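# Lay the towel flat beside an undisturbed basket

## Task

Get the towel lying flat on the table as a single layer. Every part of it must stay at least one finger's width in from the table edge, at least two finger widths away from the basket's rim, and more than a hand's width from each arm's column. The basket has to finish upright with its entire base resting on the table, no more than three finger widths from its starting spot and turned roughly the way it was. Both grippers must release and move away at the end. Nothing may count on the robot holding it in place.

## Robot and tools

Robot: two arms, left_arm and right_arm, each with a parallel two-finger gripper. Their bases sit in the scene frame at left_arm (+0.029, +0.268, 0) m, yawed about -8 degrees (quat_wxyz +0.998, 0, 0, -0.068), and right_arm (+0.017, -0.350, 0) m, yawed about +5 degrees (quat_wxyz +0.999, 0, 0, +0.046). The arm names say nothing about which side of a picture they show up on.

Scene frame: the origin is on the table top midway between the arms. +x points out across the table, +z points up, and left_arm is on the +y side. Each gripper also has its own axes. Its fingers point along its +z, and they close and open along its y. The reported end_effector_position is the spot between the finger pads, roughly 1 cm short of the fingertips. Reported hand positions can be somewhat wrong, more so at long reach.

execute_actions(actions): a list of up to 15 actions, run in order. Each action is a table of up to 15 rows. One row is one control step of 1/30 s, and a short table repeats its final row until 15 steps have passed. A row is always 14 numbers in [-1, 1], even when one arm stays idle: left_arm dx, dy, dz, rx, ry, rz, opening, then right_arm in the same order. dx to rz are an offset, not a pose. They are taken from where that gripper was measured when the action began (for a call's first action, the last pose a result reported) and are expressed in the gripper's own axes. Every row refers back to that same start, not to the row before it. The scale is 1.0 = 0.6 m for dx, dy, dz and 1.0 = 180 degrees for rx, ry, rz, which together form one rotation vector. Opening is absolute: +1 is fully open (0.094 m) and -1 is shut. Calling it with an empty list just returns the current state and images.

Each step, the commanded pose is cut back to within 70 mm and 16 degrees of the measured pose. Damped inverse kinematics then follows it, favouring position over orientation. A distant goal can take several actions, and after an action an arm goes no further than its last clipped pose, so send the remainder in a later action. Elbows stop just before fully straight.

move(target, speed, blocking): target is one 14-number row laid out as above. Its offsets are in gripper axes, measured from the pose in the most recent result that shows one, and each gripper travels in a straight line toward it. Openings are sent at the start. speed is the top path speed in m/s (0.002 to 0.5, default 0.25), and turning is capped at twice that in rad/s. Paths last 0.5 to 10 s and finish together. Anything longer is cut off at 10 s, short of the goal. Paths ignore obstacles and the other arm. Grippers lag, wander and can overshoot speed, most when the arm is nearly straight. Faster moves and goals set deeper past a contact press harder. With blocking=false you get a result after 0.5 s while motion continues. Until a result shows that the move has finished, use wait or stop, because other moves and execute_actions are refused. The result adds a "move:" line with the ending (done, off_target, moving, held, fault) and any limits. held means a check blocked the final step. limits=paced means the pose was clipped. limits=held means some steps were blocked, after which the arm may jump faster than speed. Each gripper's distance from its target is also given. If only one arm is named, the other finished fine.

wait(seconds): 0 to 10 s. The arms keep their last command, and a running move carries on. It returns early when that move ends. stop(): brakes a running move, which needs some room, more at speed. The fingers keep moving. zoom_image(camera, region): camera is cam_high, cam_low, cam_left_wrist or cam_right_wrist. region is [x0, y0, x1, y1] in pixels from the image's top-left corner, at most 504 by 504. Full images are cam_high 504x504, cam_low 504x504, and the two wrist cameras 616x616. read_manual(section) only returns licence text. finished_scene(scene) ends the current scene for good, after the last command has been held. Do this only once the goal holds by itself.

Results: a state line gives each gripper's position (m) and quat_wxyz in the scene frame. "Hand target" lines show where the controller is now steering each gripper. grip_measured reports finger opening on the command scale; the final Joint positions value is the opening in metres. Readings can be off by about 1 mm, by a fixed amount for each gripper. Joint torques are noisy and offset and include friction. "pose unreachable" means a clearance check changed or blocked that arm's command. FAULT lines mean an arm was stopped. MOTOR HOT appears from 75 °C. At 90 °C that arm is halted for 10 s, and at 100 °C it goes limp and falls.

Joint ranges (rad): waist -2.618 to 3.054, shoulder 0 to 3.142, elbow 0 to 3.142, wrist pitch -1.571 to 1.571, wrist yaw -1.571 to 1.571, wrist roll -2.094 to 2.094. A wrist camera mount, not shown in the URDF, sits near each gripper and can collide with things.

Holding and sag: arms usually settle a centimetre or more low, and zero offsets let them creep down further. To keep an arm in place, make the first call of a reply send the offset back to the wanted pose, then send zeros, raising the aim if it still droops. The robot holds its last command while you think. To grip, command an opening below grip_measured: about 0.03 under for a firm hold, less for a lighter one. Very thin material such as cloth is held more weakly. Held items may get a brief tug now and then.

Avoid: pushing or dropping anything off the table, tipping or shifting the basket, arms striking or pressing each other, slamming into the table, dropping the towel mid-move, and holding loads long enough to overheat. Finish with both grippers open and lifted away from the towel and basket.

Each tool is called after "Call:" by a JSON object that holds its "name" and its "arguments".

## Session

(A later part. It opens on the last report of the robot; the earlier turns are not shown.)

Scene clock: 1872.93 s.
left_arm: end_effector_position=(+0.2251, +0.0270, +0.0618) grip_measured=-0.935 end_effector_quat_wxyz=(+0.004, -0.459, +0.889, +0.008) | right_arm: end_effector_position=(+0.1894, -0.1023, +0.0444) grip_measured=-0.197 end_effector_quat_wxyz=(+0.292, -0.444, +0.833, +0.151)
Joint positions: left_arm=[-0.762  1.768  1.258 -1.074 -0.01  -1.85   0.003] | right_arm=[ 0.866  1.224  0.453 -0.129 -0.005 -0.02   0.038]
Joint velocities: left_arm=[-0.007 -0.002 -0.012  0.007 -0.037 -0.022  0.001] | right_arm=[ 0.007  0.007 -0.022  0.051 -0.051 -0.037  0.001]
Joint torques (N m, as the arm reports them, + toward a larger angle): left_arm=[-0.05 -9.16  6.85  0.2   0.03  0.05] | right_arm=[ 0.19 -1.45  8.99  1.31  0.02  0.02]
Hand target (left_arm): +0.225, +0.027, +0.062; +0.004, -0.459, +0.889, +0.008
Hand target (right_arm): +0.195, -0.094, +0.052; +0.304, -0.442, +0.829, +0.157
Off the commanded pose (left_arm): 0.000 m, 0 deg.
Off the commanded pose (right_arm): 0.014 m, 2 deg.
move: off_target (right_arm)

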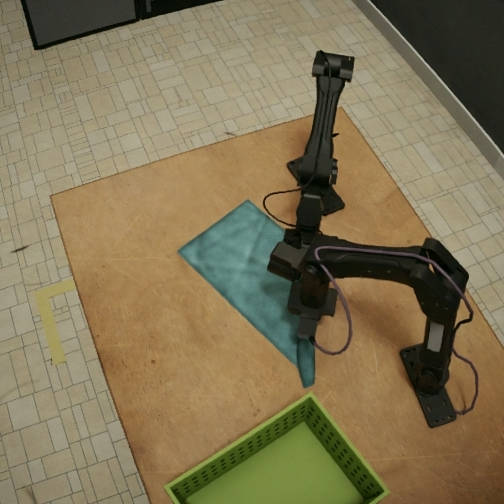

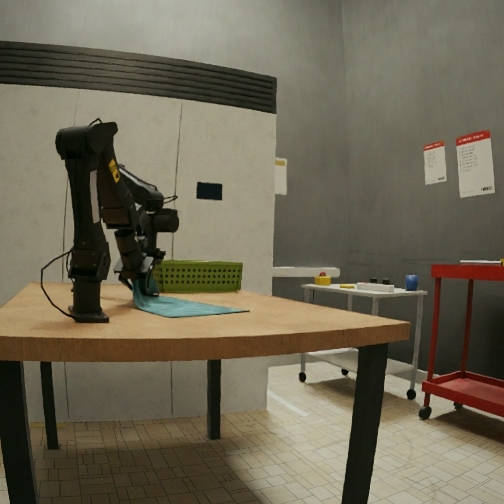

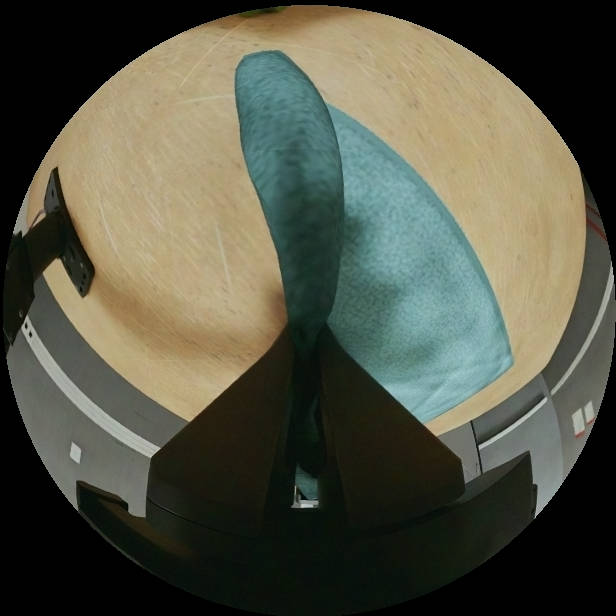

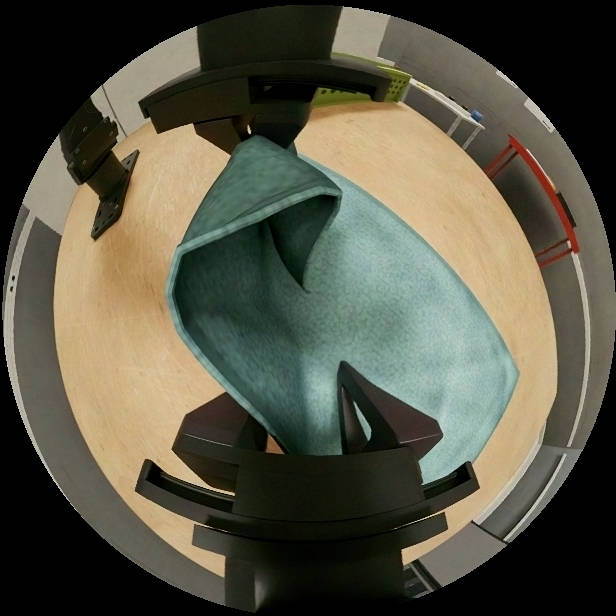

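Call:
{"name": "move", "arguments": {"target": [0,0,-0.005,0,0,0,-1, -0.01,-0.005,-0.07,0,0,0,-0.2], "speed": 0.05}}

Call:
{"name": "move", "arguments": {"target": [0,0,0,0,0,0,-1, -0.07,-0.01,0.0,0,0,0,-0.2], "speed": 0.05}}

Scene clock: 1886.43 s.
left_arm: end_effector_position=(+0.2251, +0.0270, +0.0618) grip_measured=-0.935 end_effector_quat_wxyz=(+0.004, -0.459, +0.889, +0.008) | right_arm: end_effector_position=(+0.1745, -0.1265, +0.0631) grip_measured=-0.197 end_effector_quat_wxyz=(+0.272, -0.449, +0.840, +0.138)
Joint positions: left_arm=[-0.762  1.768  1.258 -1.074 -0.01  -1.85   0.003] | right_arm=[ 0.86   1.063  0.484 -0.372 -0.005 -0.029  0.038]
Joint velocities: left_arm=[-0.002 -0.002  0.007 -0.022 -0.037  0.007  0.001] | right_arm=[-0.017 -0.012  0.012 -0.037 -0.022 -0.022 -0.   ]
Joint torques (N m, as the arm reports them, + toward a larger angle): left_arm=[ 0.06 -9.4   7.6   0.13  0.    0.04] | right_arm=[-0.89 -3.98  9.8   1.06 -0.08 -0.07]
Hand target (left_arm): +0.225, +0.027, +0.065; +0.004, -0.459, +0.889, +0.007
Hand target (right_arm): +0.180, -0.121, +0.081; +0.293, -0.444, +0.833, +0.150
Off the commanded pose (left_arm): 0.003 m, 0 deg.
Off the commanded pose (right_arm): 0.019 m, 3 deg.
move: off_target (right_arm)

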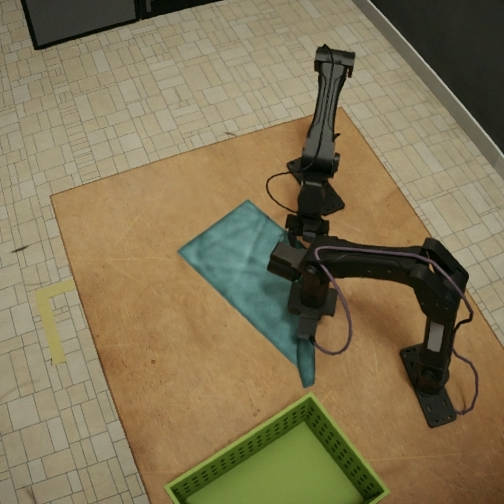

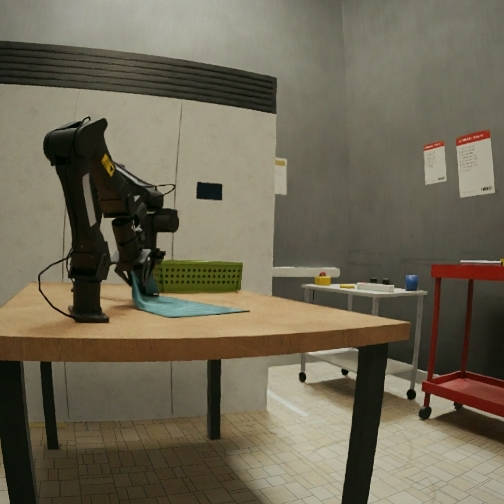

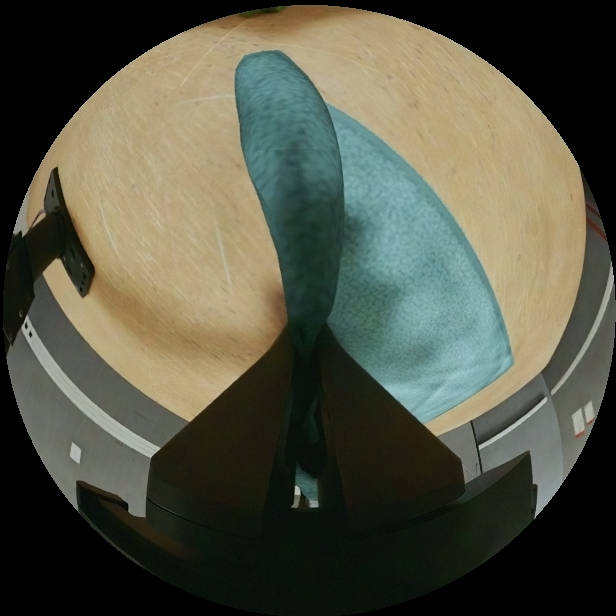

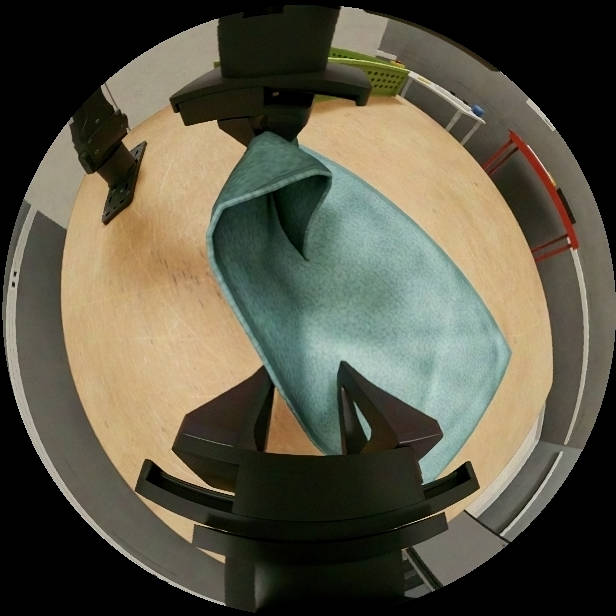

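Scene clock: 1887.57 s.
left_arm: end_effector_position=(+0.2251, +0.0270, +0.0618) grip_measured=-0.935 end_effector_quat_wxyz=(+0.004, -0.459, +0.889, +0.008) | right_arm: end_effector_position=(+0.1936, -0.1050, +0.0815) grip_measured=-0.197 end_effector_quat_wxyz=(+0.271, -0.450, +0.840, +0.134)
Joint positions: left_arm=[-0.762  1.768  1.258 -1.074 -0.01  -1.85   0.003] | right_arm=[ 0.848  1.179  0.625 -0.402 -0.008 -0.041  0.038]
Joint velocities: left_arm=[ 0.002  0.002  0.012 -0.007 -0.022 -0.037 -0.   ] | right_arm=[ 0.002  0.002  0.002 -0.051 -0.007  0.022  0.   ]
Joint torques (N m, as the arm reports them, + toward a larger angle): left_arm=[ 0.04 -9.19  6.71  0.25  0.01  0.02] | right_arm=[-0.87 -1.43  9.9   1.1  -0.09 -0.06]
Hand target (left_arm): +0.225, +0.027, +0.062; +0.004, -0.459, +0.889, +0.008
Hand target (right_arm): +0.198, -0.101, +0.087; +0.272, -0.449, +0.840, +0.138
Off the commanded pose (left_arm): 0.000 m, 0 deg.
Off the commanded pose (right_arm): 0.009 m, 0 deg.
move: done

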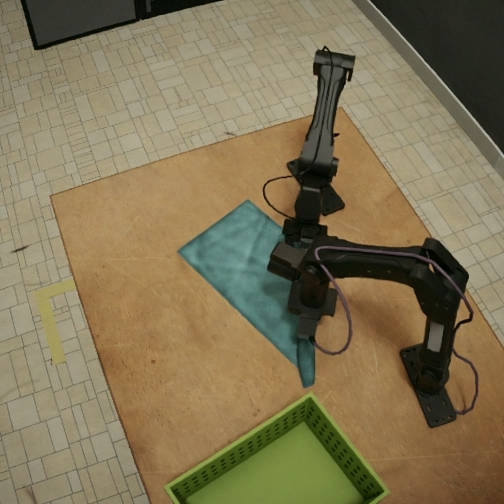

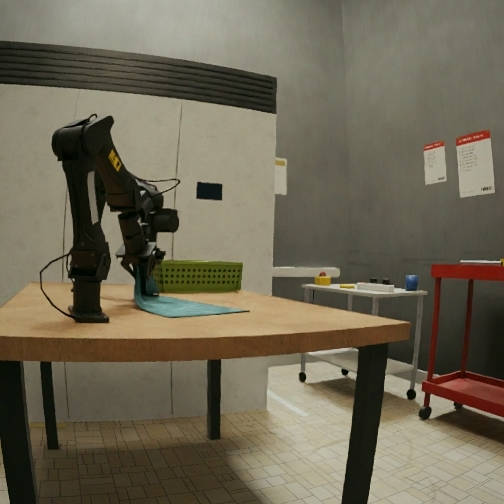

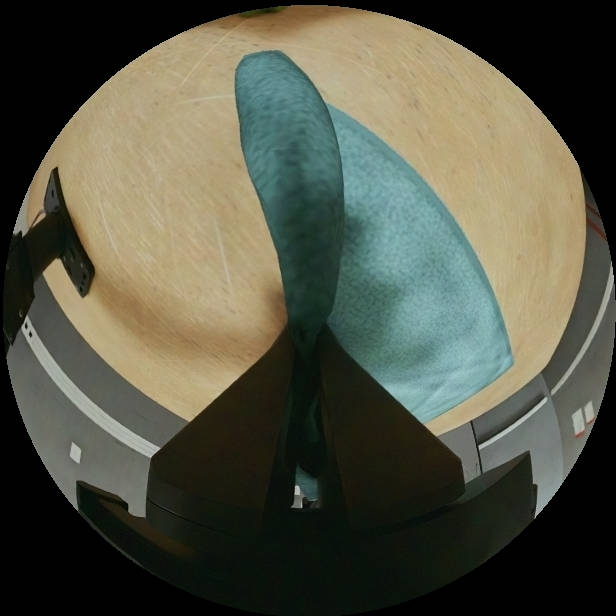

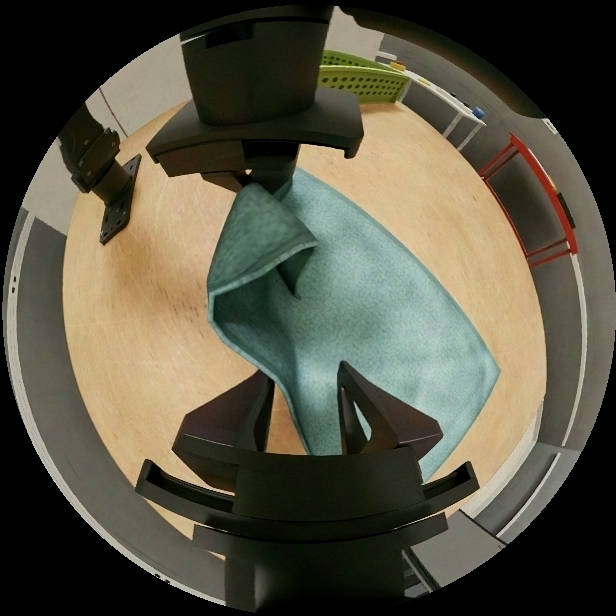

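Call:
{"name": "move", "arguments": {"target": [0,0,-0.005,0,0,0,-1, -0.025,0.004,0.075,0,0,0,-0.2], "speed": 0.04}}

Scene clock: 1900.17 s.
left_arm: end_effector_position=(+0.2251, +0.0270, +0.0618) grip_measured=-0.935 end_effector_quat_wxyz=(+0.004, -0.459, +0.889, +0.008) | right_arm: end_effector_position=(+0.2072, -0.0861, +0.0439) grip_measured=-0.197 end_effector_quat_wxyz=(+0.254, -0.450, +0.847, +0.128)
Joint positions: left_arm=[-0.762  1.768  1.258 -1.074 -0.01  -1.85   0.003] | right_arm=[ 0.848  1.387  0.625 -0.233 -0.008 -0.036  0.038]
Joint velocities: left_arm=[-0.007  0.002  0.002 -0.037 -0.007 -0.022 -0.001] | right_arm=[-0.002 -0.002 -0.017 -0.007  0.037  0.007  0.001]
Joint torques (N m, as the arm reports them, + toward a larger angle): left_arm=[ 0.08 -9.38  7.42  0.15  0.01 -0.03] | right_arm=[ 1.1  -2.89  9.46  1.23  0.07  0.07]
Hand target (left_arm): +0.225, +0.027, +0.065; +0.004, -0.459, +0.889, +0.007
Hand target (right_arm): +0.212, -0.073, +0.054; +0.270, -0.450, +0.840, +0.135
Off the commanded pose (left_arm): 0.003 m, 0 deg.
Off the commanded pose (right_arm): 0.018 m, 2 deg.
move: off_target (right_arm)

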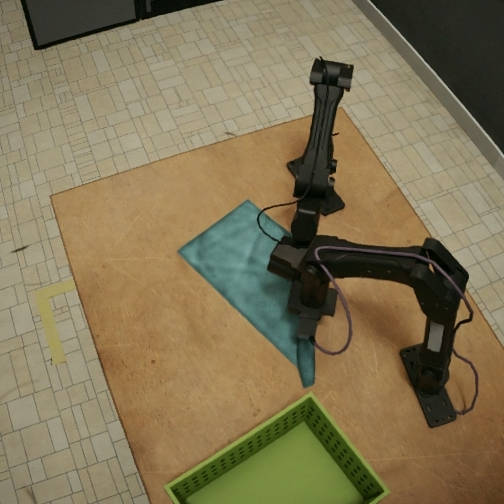

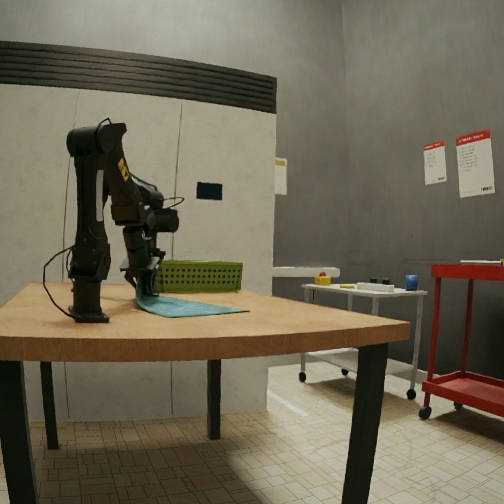

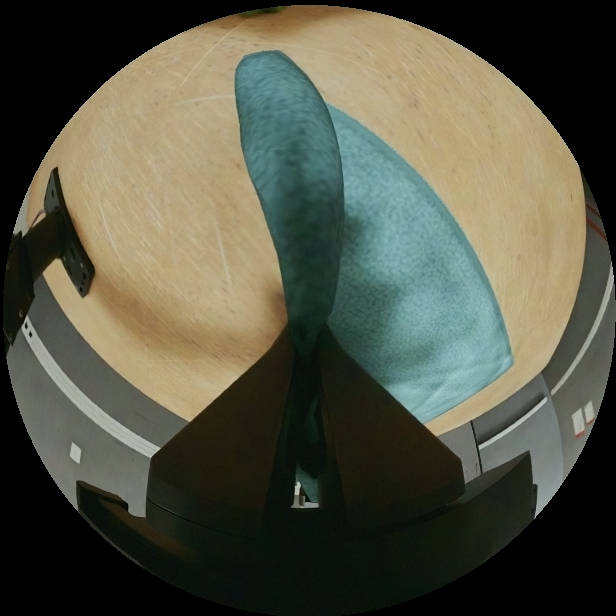

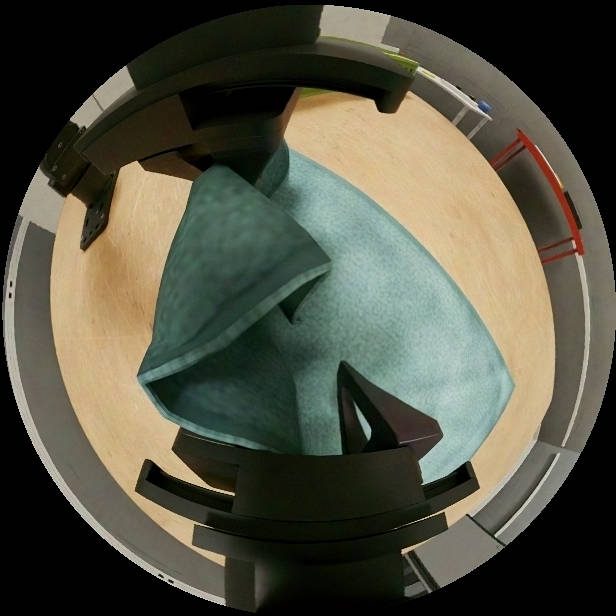

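Call:
{"name": "move", "arguments": {"target": [0,0,-0.005,0,0,0,-1, -0.02,-0.01,-0.17,0,0,0,-0.2], "speed": 0.06}}

Scene clock: 1905.87 s.
left_arm: end_effector_position=(+0.2251, +0.0270, +0.0618) grip_measured=-0.935 end_effector_quat_wxyz=(+0.004, -0.459, +0.889, +0.008) | right_arm: end_effector_position=(+0.1827, -0.1285, +0.1180) grip_measured=-0.197 end_effector_quat_wxyz=(+0.233, -0.454, +0.852, +0.115)
Joint positions: left_arm=[-0.762  1.768  1.258 -1.074 -0.01  -1.85   0.003] | right_arm=[ 0.825  1.104  0.779 -0.722 -0.016 -0.06   0.038]
Joint velocities: left_arm=[-0.007  0.007  0.022 -0.051 -0.022  0.037 -0.   ] | right_arm=[-0.007  0.002  0.002 -0.037 -0.095  0.007 -0.   ]
Joint torques (N m, as the arm reports them, + toward a larger angle): left_arm=[ 0.1  -9.47  7.45  0.12 -0.01  0.02] | right_arm=[-0.86 -4.36 10.    0.97 -0.11 -0.04]
Hand target (left_arm): +0.225, +0.027, +0.065; +0.004, -0.459, +0.889, +0.007
Hand target (right_arm): +0.187, -0.126, +0.136; +0.254, -0.450, +0.847, +0.127
Off the commanded pose (left_arm): 0.003 m, 0 deg.
Off the commanded pose (right_arm): 0.018 m, 3 deg.
move: off_target (right_arm)

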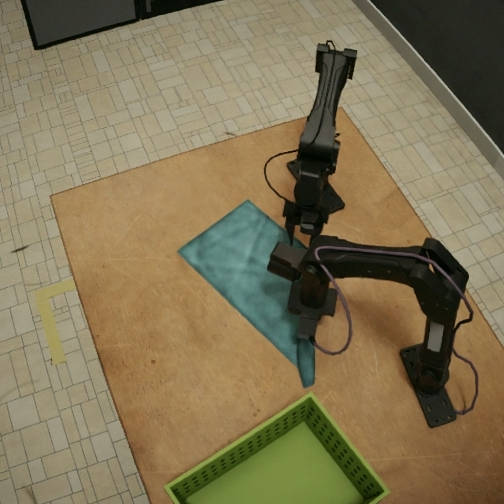

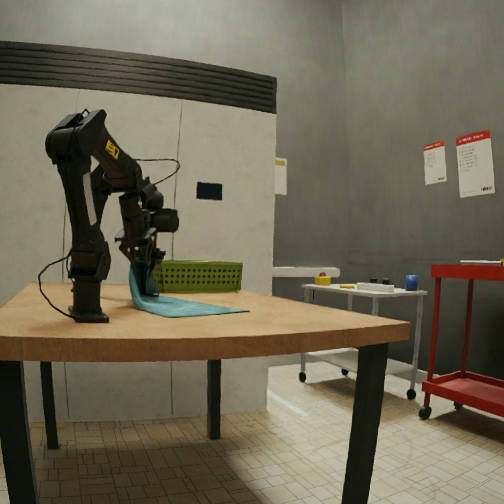

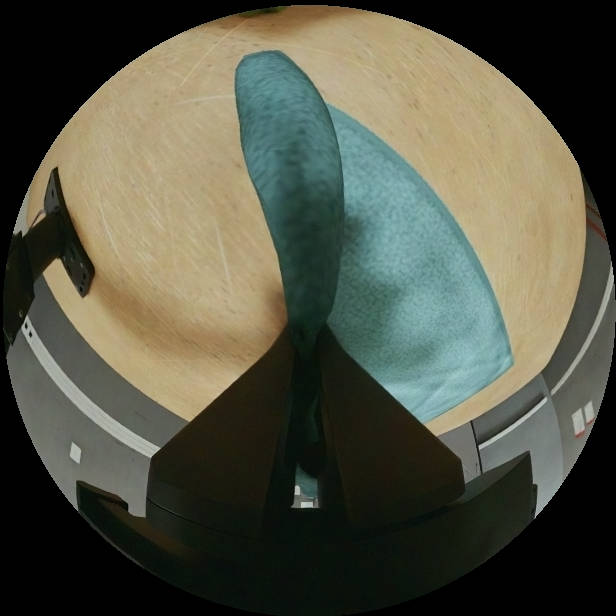

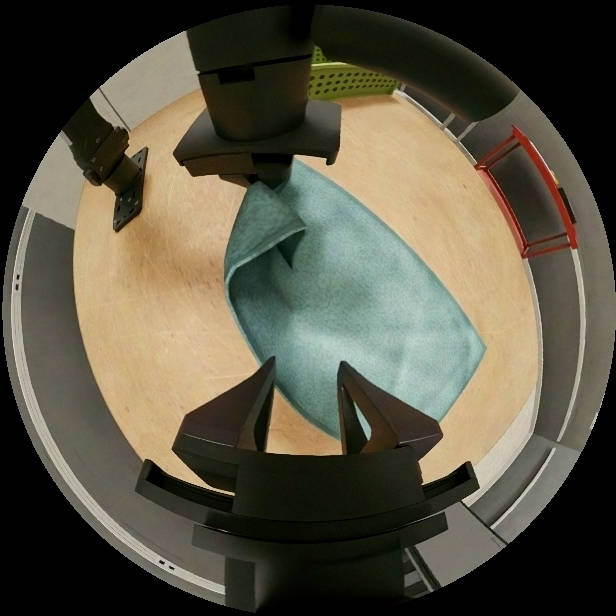

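Call:
{"name": "move", "arguments": {"target": [0,0,-0.005,0,0,0,-1, -0.045,0.008,0.065,0,0,0,-0.2], "speed": 0.04}}

Scene clock: 1916.90 s.
left_arm: end_effector_position=(+0.2251, +0.0270, +0.0618) grip_measured=-0.935 end_effector_quat_wxyz=(+0.004, -0.459, +0.889, +0.008) | right_arm: end_effector_position=(+0.1974, -0.1011, +0.0894) grip_measured=-0.197 end_effector_quat_wxyz=(+0.218, -0.455, +0.856, +0.111)
Joint positions: left_arm=[-0.762  1.768  1.258 -1.074 -0.01  -1.85   0.003] | right_arm=[ 0.844  1.286  0.79  -0.58  -0.01  -0.039  0.038]
Joint velocities: left_arm=[ 0.002  0.002 -0.012 -0.007  0.007  0.007 -0.   ] | right_arm=[-0.017 -0.007  0.002  0.066 -0.022  0.066  0.001]
Joint torques (N m, as the arm reports them, + toward a larger angle): left_arm=[ 0.18 -9.34  7.48  0.15  0.01  0.04] | right_arm=[ 0.85 -2.38  9.83  1.1   0.08  0.06]
Hand target (left_arm): +0.225, +0.027, +0.065; +0.004, -0.459, +0.889, +0.007
Hand target (right_arm): +0.202, -0.091, +0.098; +0.233, -0.454, +0.852, +0.115
Off the commanded pose (left_arm): 0.003 m, 0 deg.
Off the commanded pose (right_arm): 0.015 m, 2 deg.
move: off_target (right_arm)

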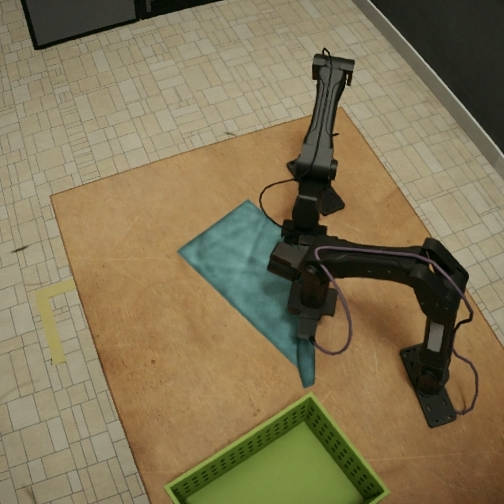

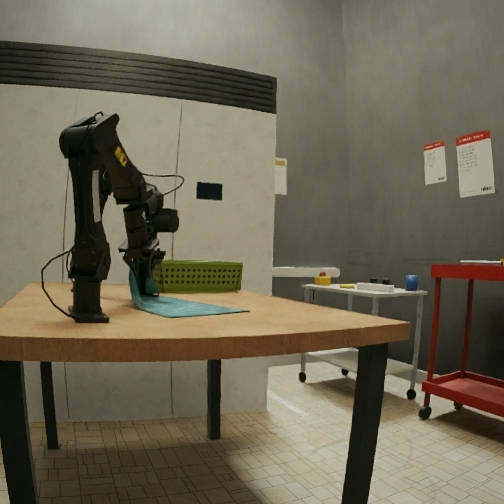

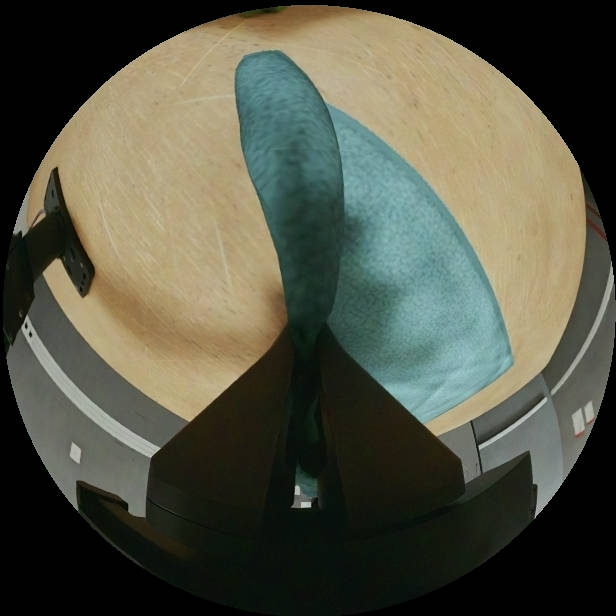

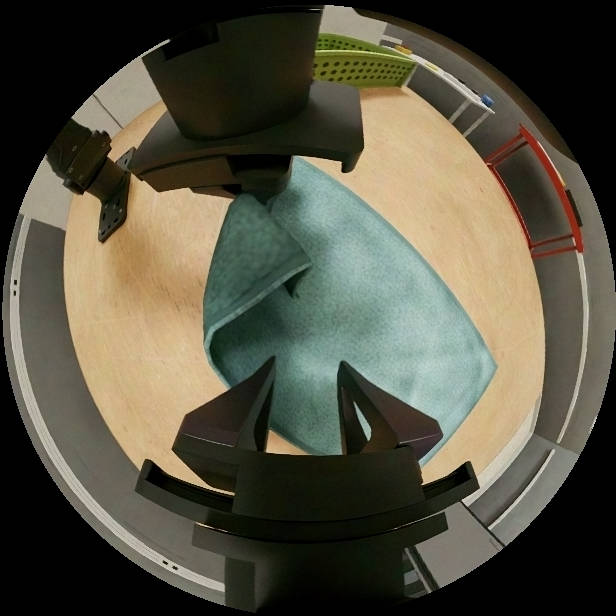

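Call:
{"name": "move", "arguments": {"target": [0,0,-0.005,0,0,0,-1, -0.015,0.005,-0.01,0,-0.08,0,-0.2], "speed": 0.04}}

Scene clock: 1927.37 s.
left_arm: end_effector_position=(+0.2251, +0.0270, +0.0618) grip_measured=-0.935 end_effector_quat_wxyz=(+0.004, -0.459, +0.889, +0.008) | right_arm: end_effector_position=(+0.1984, -0.0998, +0.0893) grip_measured=-0.197 end_effector_quat_wxyz=(+0.307, -0.440, +0.830, +0.154)
Joint positions: left_arm=[-0.762  1.768  1.258 -1.074 -0.01  -1.85   0.003] | right_arm=[ 0.844  1.14   0.58  -0.311 -0.01  -0.036  0.038]
Joint velocities: left_arm=[-0.002 -0.012  0.012 -0.037 -0.095  0.066  0.001] | right_arm=[-0.017 -0.007 -0.007  0.022  0.007  0.081 -0.   ]
Joint torques (N m, as the arm reports them, + toward a larger angle): left_arm=[ 0.03 -9.43  7.62  0.13  0.01  0.02] | right_arm=[ 0.6  -4.73  6.74  1.46 -0.03  0.07]
Hand target (left_arm): +0.225, +0.027, +0.065; +0.004, -0.459, +0.889, +0.007
Hand target (right_arm): +0.198, -0.095, +0.099; +0.324, -0.437, +0.822, +0.167
Off the commanded pose (left_arm): 0.003 m, 0 deg.
Off the commanded pose (right_arm): 0.011 m, 3 deg.
move: off_target (right_arm)

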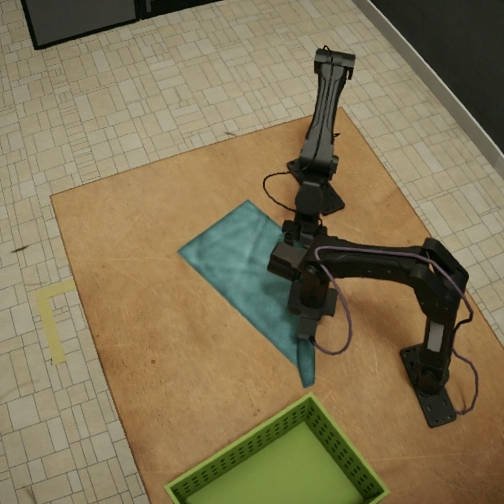

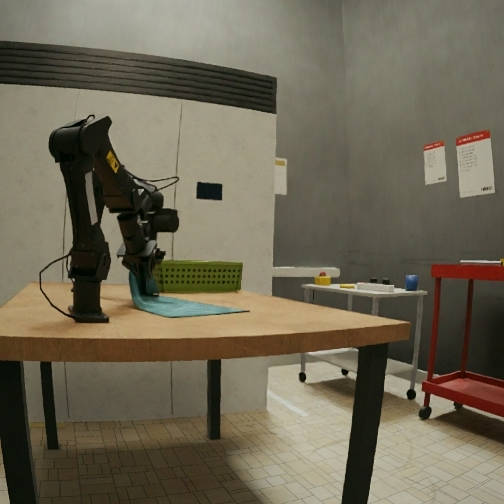

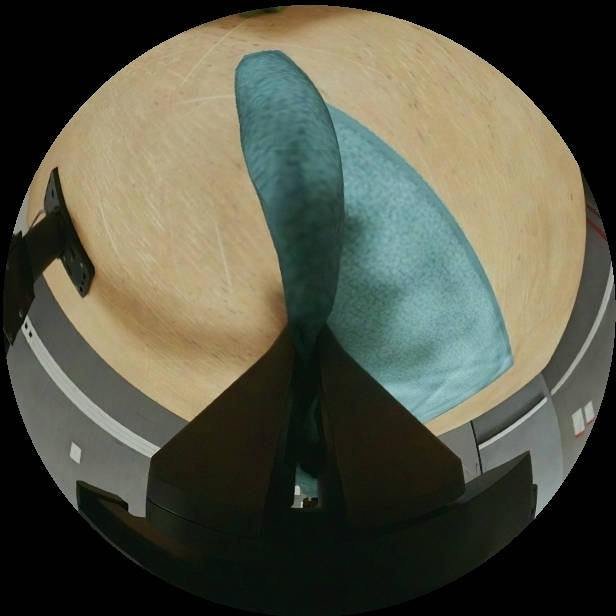

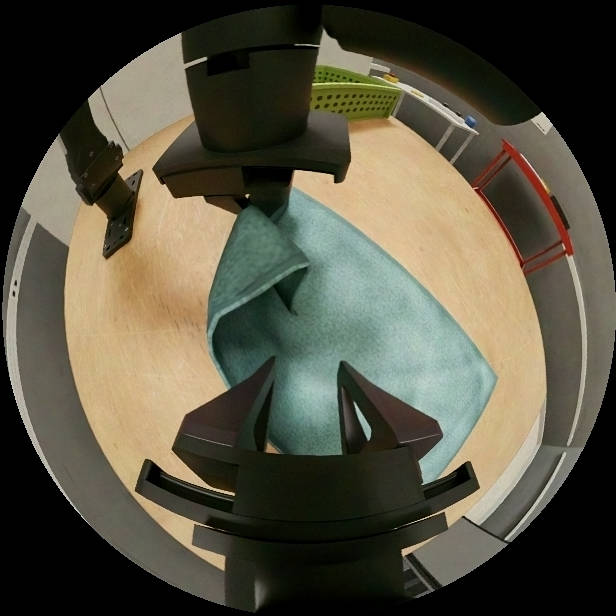

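Call:
{"name": "move", "arguments": {"target": [0,0,-0.005,0,0,0,-1, -0.01,0.008,0.085,0,-0.015,0,-0.2], "speed": 0.04}}

Scene clock: 1932.23 s.
left_arm: end_effector_position=(+0.2251, +0.0270, +0.0618) grip_measured=-0.935 end_effector_quat_wxyz=(+0.004, -0.459, +0.889, +0.008) | right_arm: end_effector_position=(+0.2171, -0.0691, +0.0576) grip_measured=-0.197 end_effector_quat_wxyz=(+0.326, -0.435, +0.823, +0.165)
Joint positions: left_arm=[-0.762  1.768  1.258 -1.074 -0.01  -1.85   0.003] | right_arm=[ 0.856  1.359  0.545 -0.01  -0.005 -0.024  0.038]
Joint velocities: left_arm=[ 0.012  0.002 -0.007  0.022 -0.037  0.022 -0.001] | right_arm=[-0.007  0.017  0.002 -0.007 -0.007 -0.022 -0.   ]
Joint torques (N m, as the arm reports them, + toward a larger angle): left_arm=[ 0.04 -9.45  7.58  0.13  0.03  0.01] | right_arm=[ 0.87 -2.74  6.05  1.4   0.08  0.07]
Hand target (left_arm): +0.225, +0.027, +0.065; +0.004, -0.459, +0.889, +0.007
Hand target (right_arm): +0.215, -0.067, +0.054; +0.326, -0.436, +0.823, +0.164
Off the commanded pose (left_arm): 0.003 m, 0 deg.
Off the commanded pose (right_arm): 0.004 m, 0 deg.
move: done

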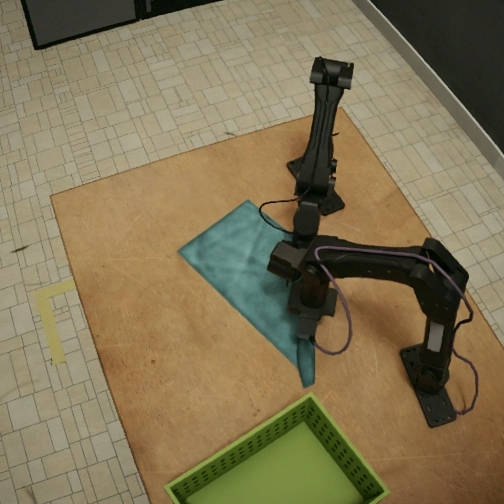

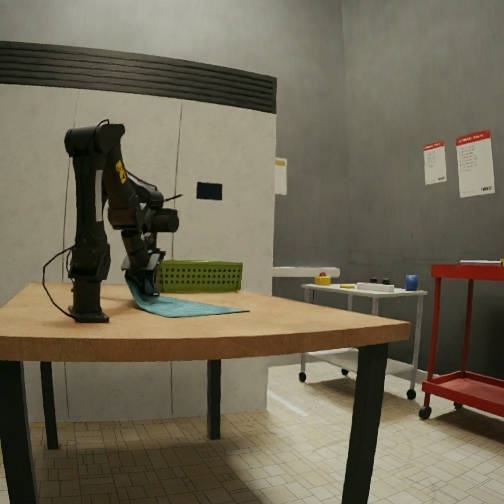

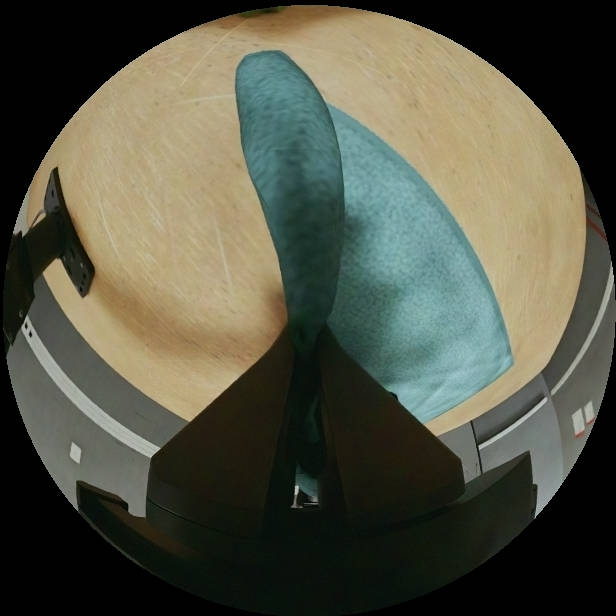

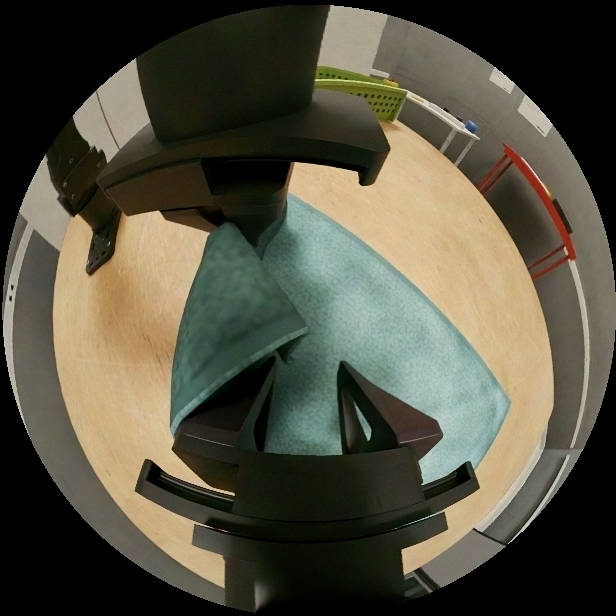

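Call:
{"name": "move", "arguments": {"target": [0,0,-0.005,0,0,0,-1, 0.025,0.008,0.042,0,0,0,-0.2], "speed": 0.03}}

Scene clock: 1939.97 s.
left_arm: end_effector_position=(+0.2251, +0.0270, +0.0618) grip_measured=-0.935 end_effector_quat_wxyz=(+0.004, -0.459, +0.889, +0.008) | right_arm: end_effector_position=(+0.2186, -0.0635, +0.0325) grip_measured=-0.197 end_effector_quat_wxyz=(+0.325, -0.435, +0.823, +0.165)
Joint positions: left_arm=[-0.762  1.768  1.258 -1.074 -0.01  -1.85   0.003] | right_arm=[ 0.864  1.465  0.506  0.134 -0.001 -0.017  0.038]
Joint velocities: left_arm=[-0.002  0.002  0.002 -0.051 -0.066  0.037 -0.   ] | right_arm=[ 0.017 -0.012 -0.002  0.11  -0.022  0.066 -0.   ]
Joint torques (N m, as the arm reports them, + toward a larger angle): left_arm=[ 0.12 -9.46  7.55  0.12 -0.01  0.02] | right_arm=[ 0.9  -3.15  5.48  1.4   0.02  0.11]
Hand target (left_arm): +0.225, +0.027, +0.065; +0.004, -0.459, +0.889, +0.007
Hand target (right_arm): +0.217, -0.062, +0.029; +0.326, -0.435, +0.823, +0.165
Off the commanded pose (left_arm): 0.003 m, 0 deg.
Off the commanded pose (right_arm): 0.005 m, 0 deg.
move: done

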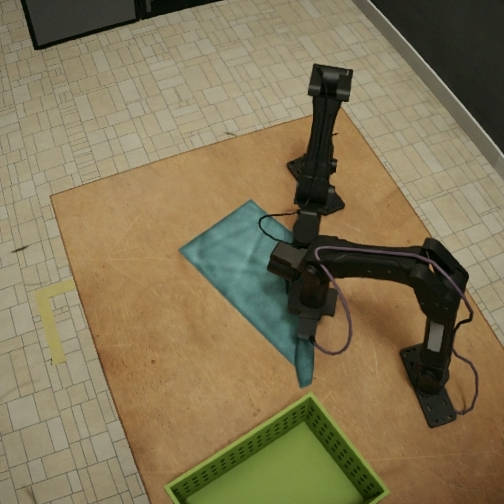

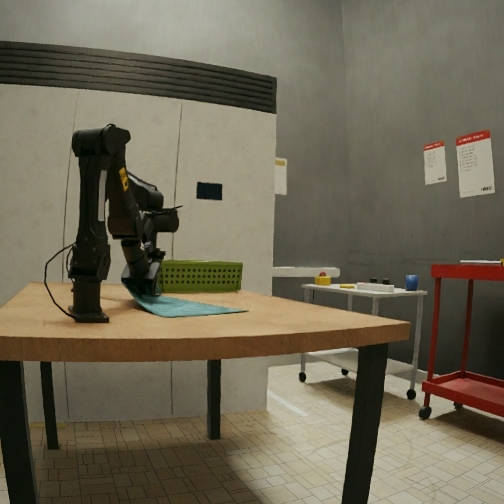

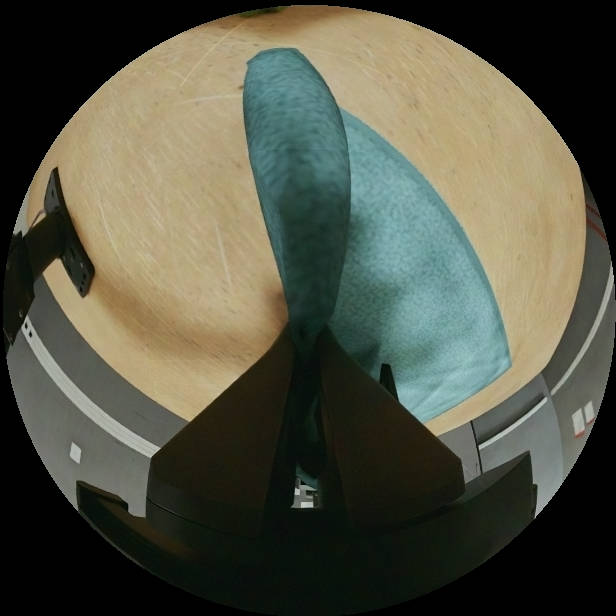

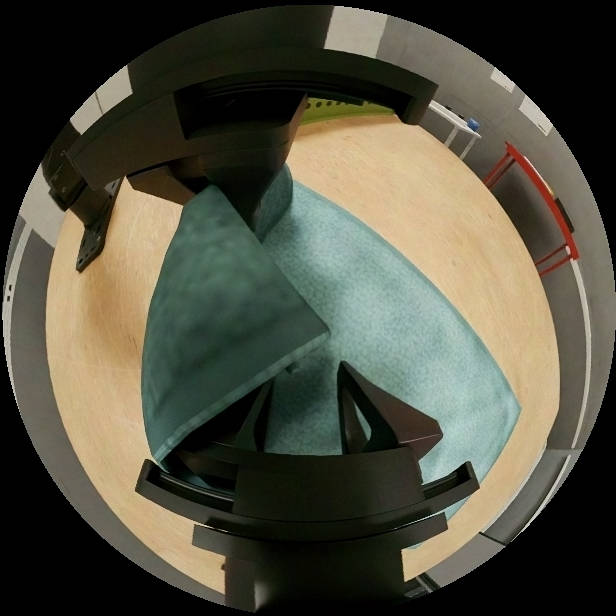

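Call:
{"name": "zoom_image", "arguments": {"camera": "cam_right_wrist", "region": [200, 260, 420, 480]}}

Call:
{"name": "zoom_image", "arguments": {"camera": "cam_left_wrist", "region": [200, 200, 520, 520]}}

Region (200, 260, 420, 480) of cam_right_wrist's 616x616 image, scaled by 2.291, with more detail than that image has.

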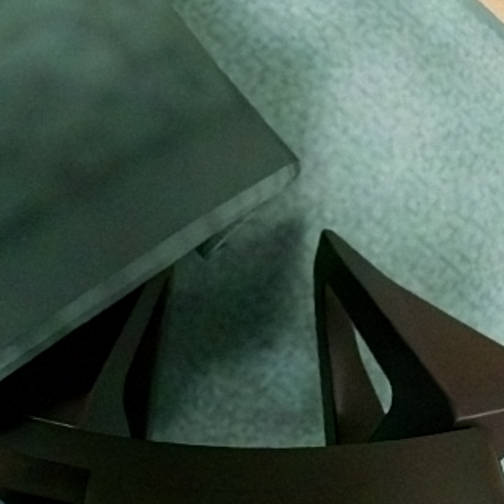

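Region (200, 200, 520, 520) of cam_left_wrist's 616x616 image, scaled by 1.575, with more detail than that image has.

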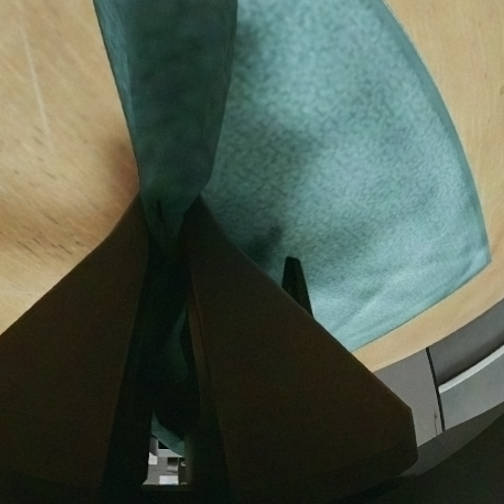

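Call:
{"name": "move", "arguments": {"target": [0,0,-0.005,0,0,0,-1, -0.009,-0.013,0.027,0,0,0,-0.2], "speed": 0.02}}

Scene clock: 1969.37 s.
left_arm: end_effector_position=(+0.2251, +0.0270, +0.0618) grip_measured=-0.935 end_effector_quat_wxyz=(+0.004, -0.459, +0.889, +0.008) | right_arm: end_effector_position=(+0.2260, -0.0610, +0.0210) grip_measured=-0.197 end_effector_quat_wxyz=(+0.319, -0.437, +0.825, +0.162)
Joint positions: left_arm=[-0.762  1.768  1.258 -1.074 -0.01  -1.85   0.003] | right_arm=[ 0.845  1.536  0.519  0.178 -0.014 -0.033  0.038]
Joint velocities: left_arm=[ 0.012  0.007  0.002 -0.051 -0.007  0.051  0.   ] | right_arm=[-0.002 -0.017  0.002 -0.022  0.007  0.037  0.   ]
Joint torques (N m, as the arm reports them, + toward a larger angle): left_arm=[-0.01 -9.4   7.53  0.12  0.01  0.04] | right_arm=[-0.87 -3.08  8.15  1.32 -0.08 -0.11]
Hand target (left_arm): +0.225, +0.027, +0.065; +0.004, -0.459, +0.889, +0.007
Hand target (right_arm): +0.233, -0.056, +0.024; +0.325, -0.435, +0.823, +0.165
Off the commanded pose (left_arm): 0.003 m, 0 deg.
Off the commanded pose (right_arm): 0.010 m, 1 deg.
move: done

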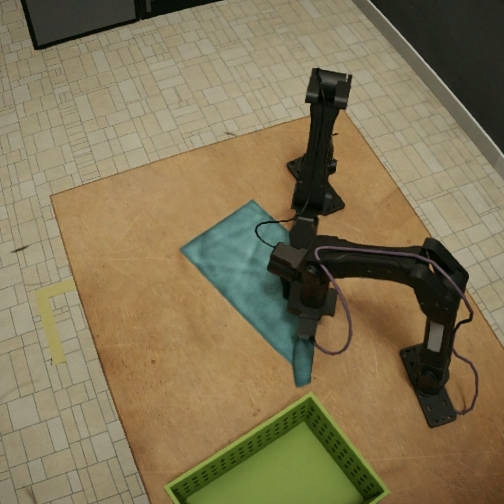

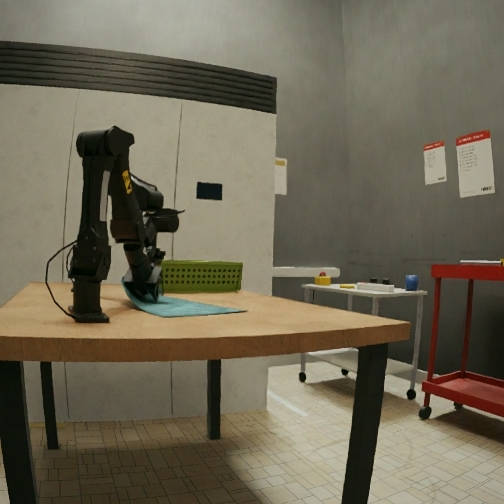

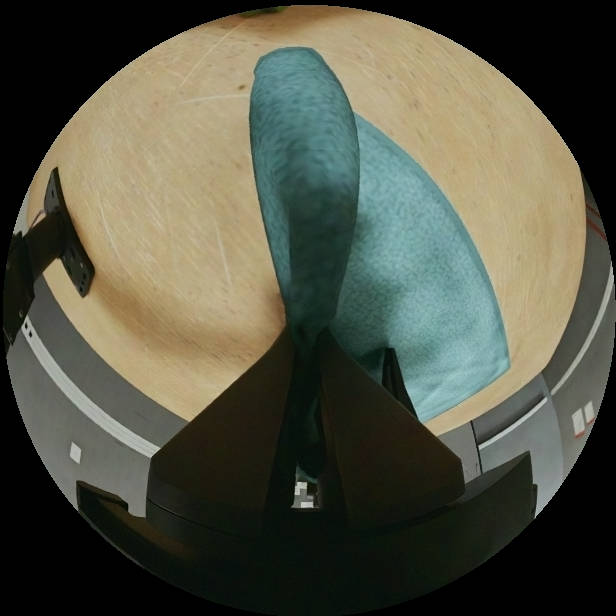

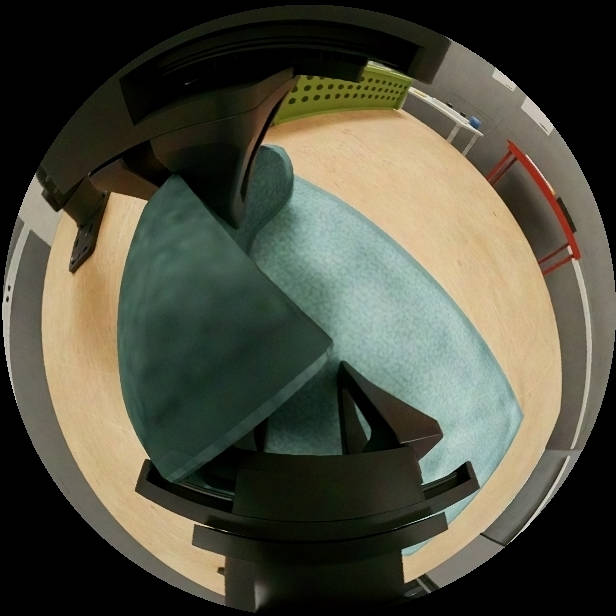

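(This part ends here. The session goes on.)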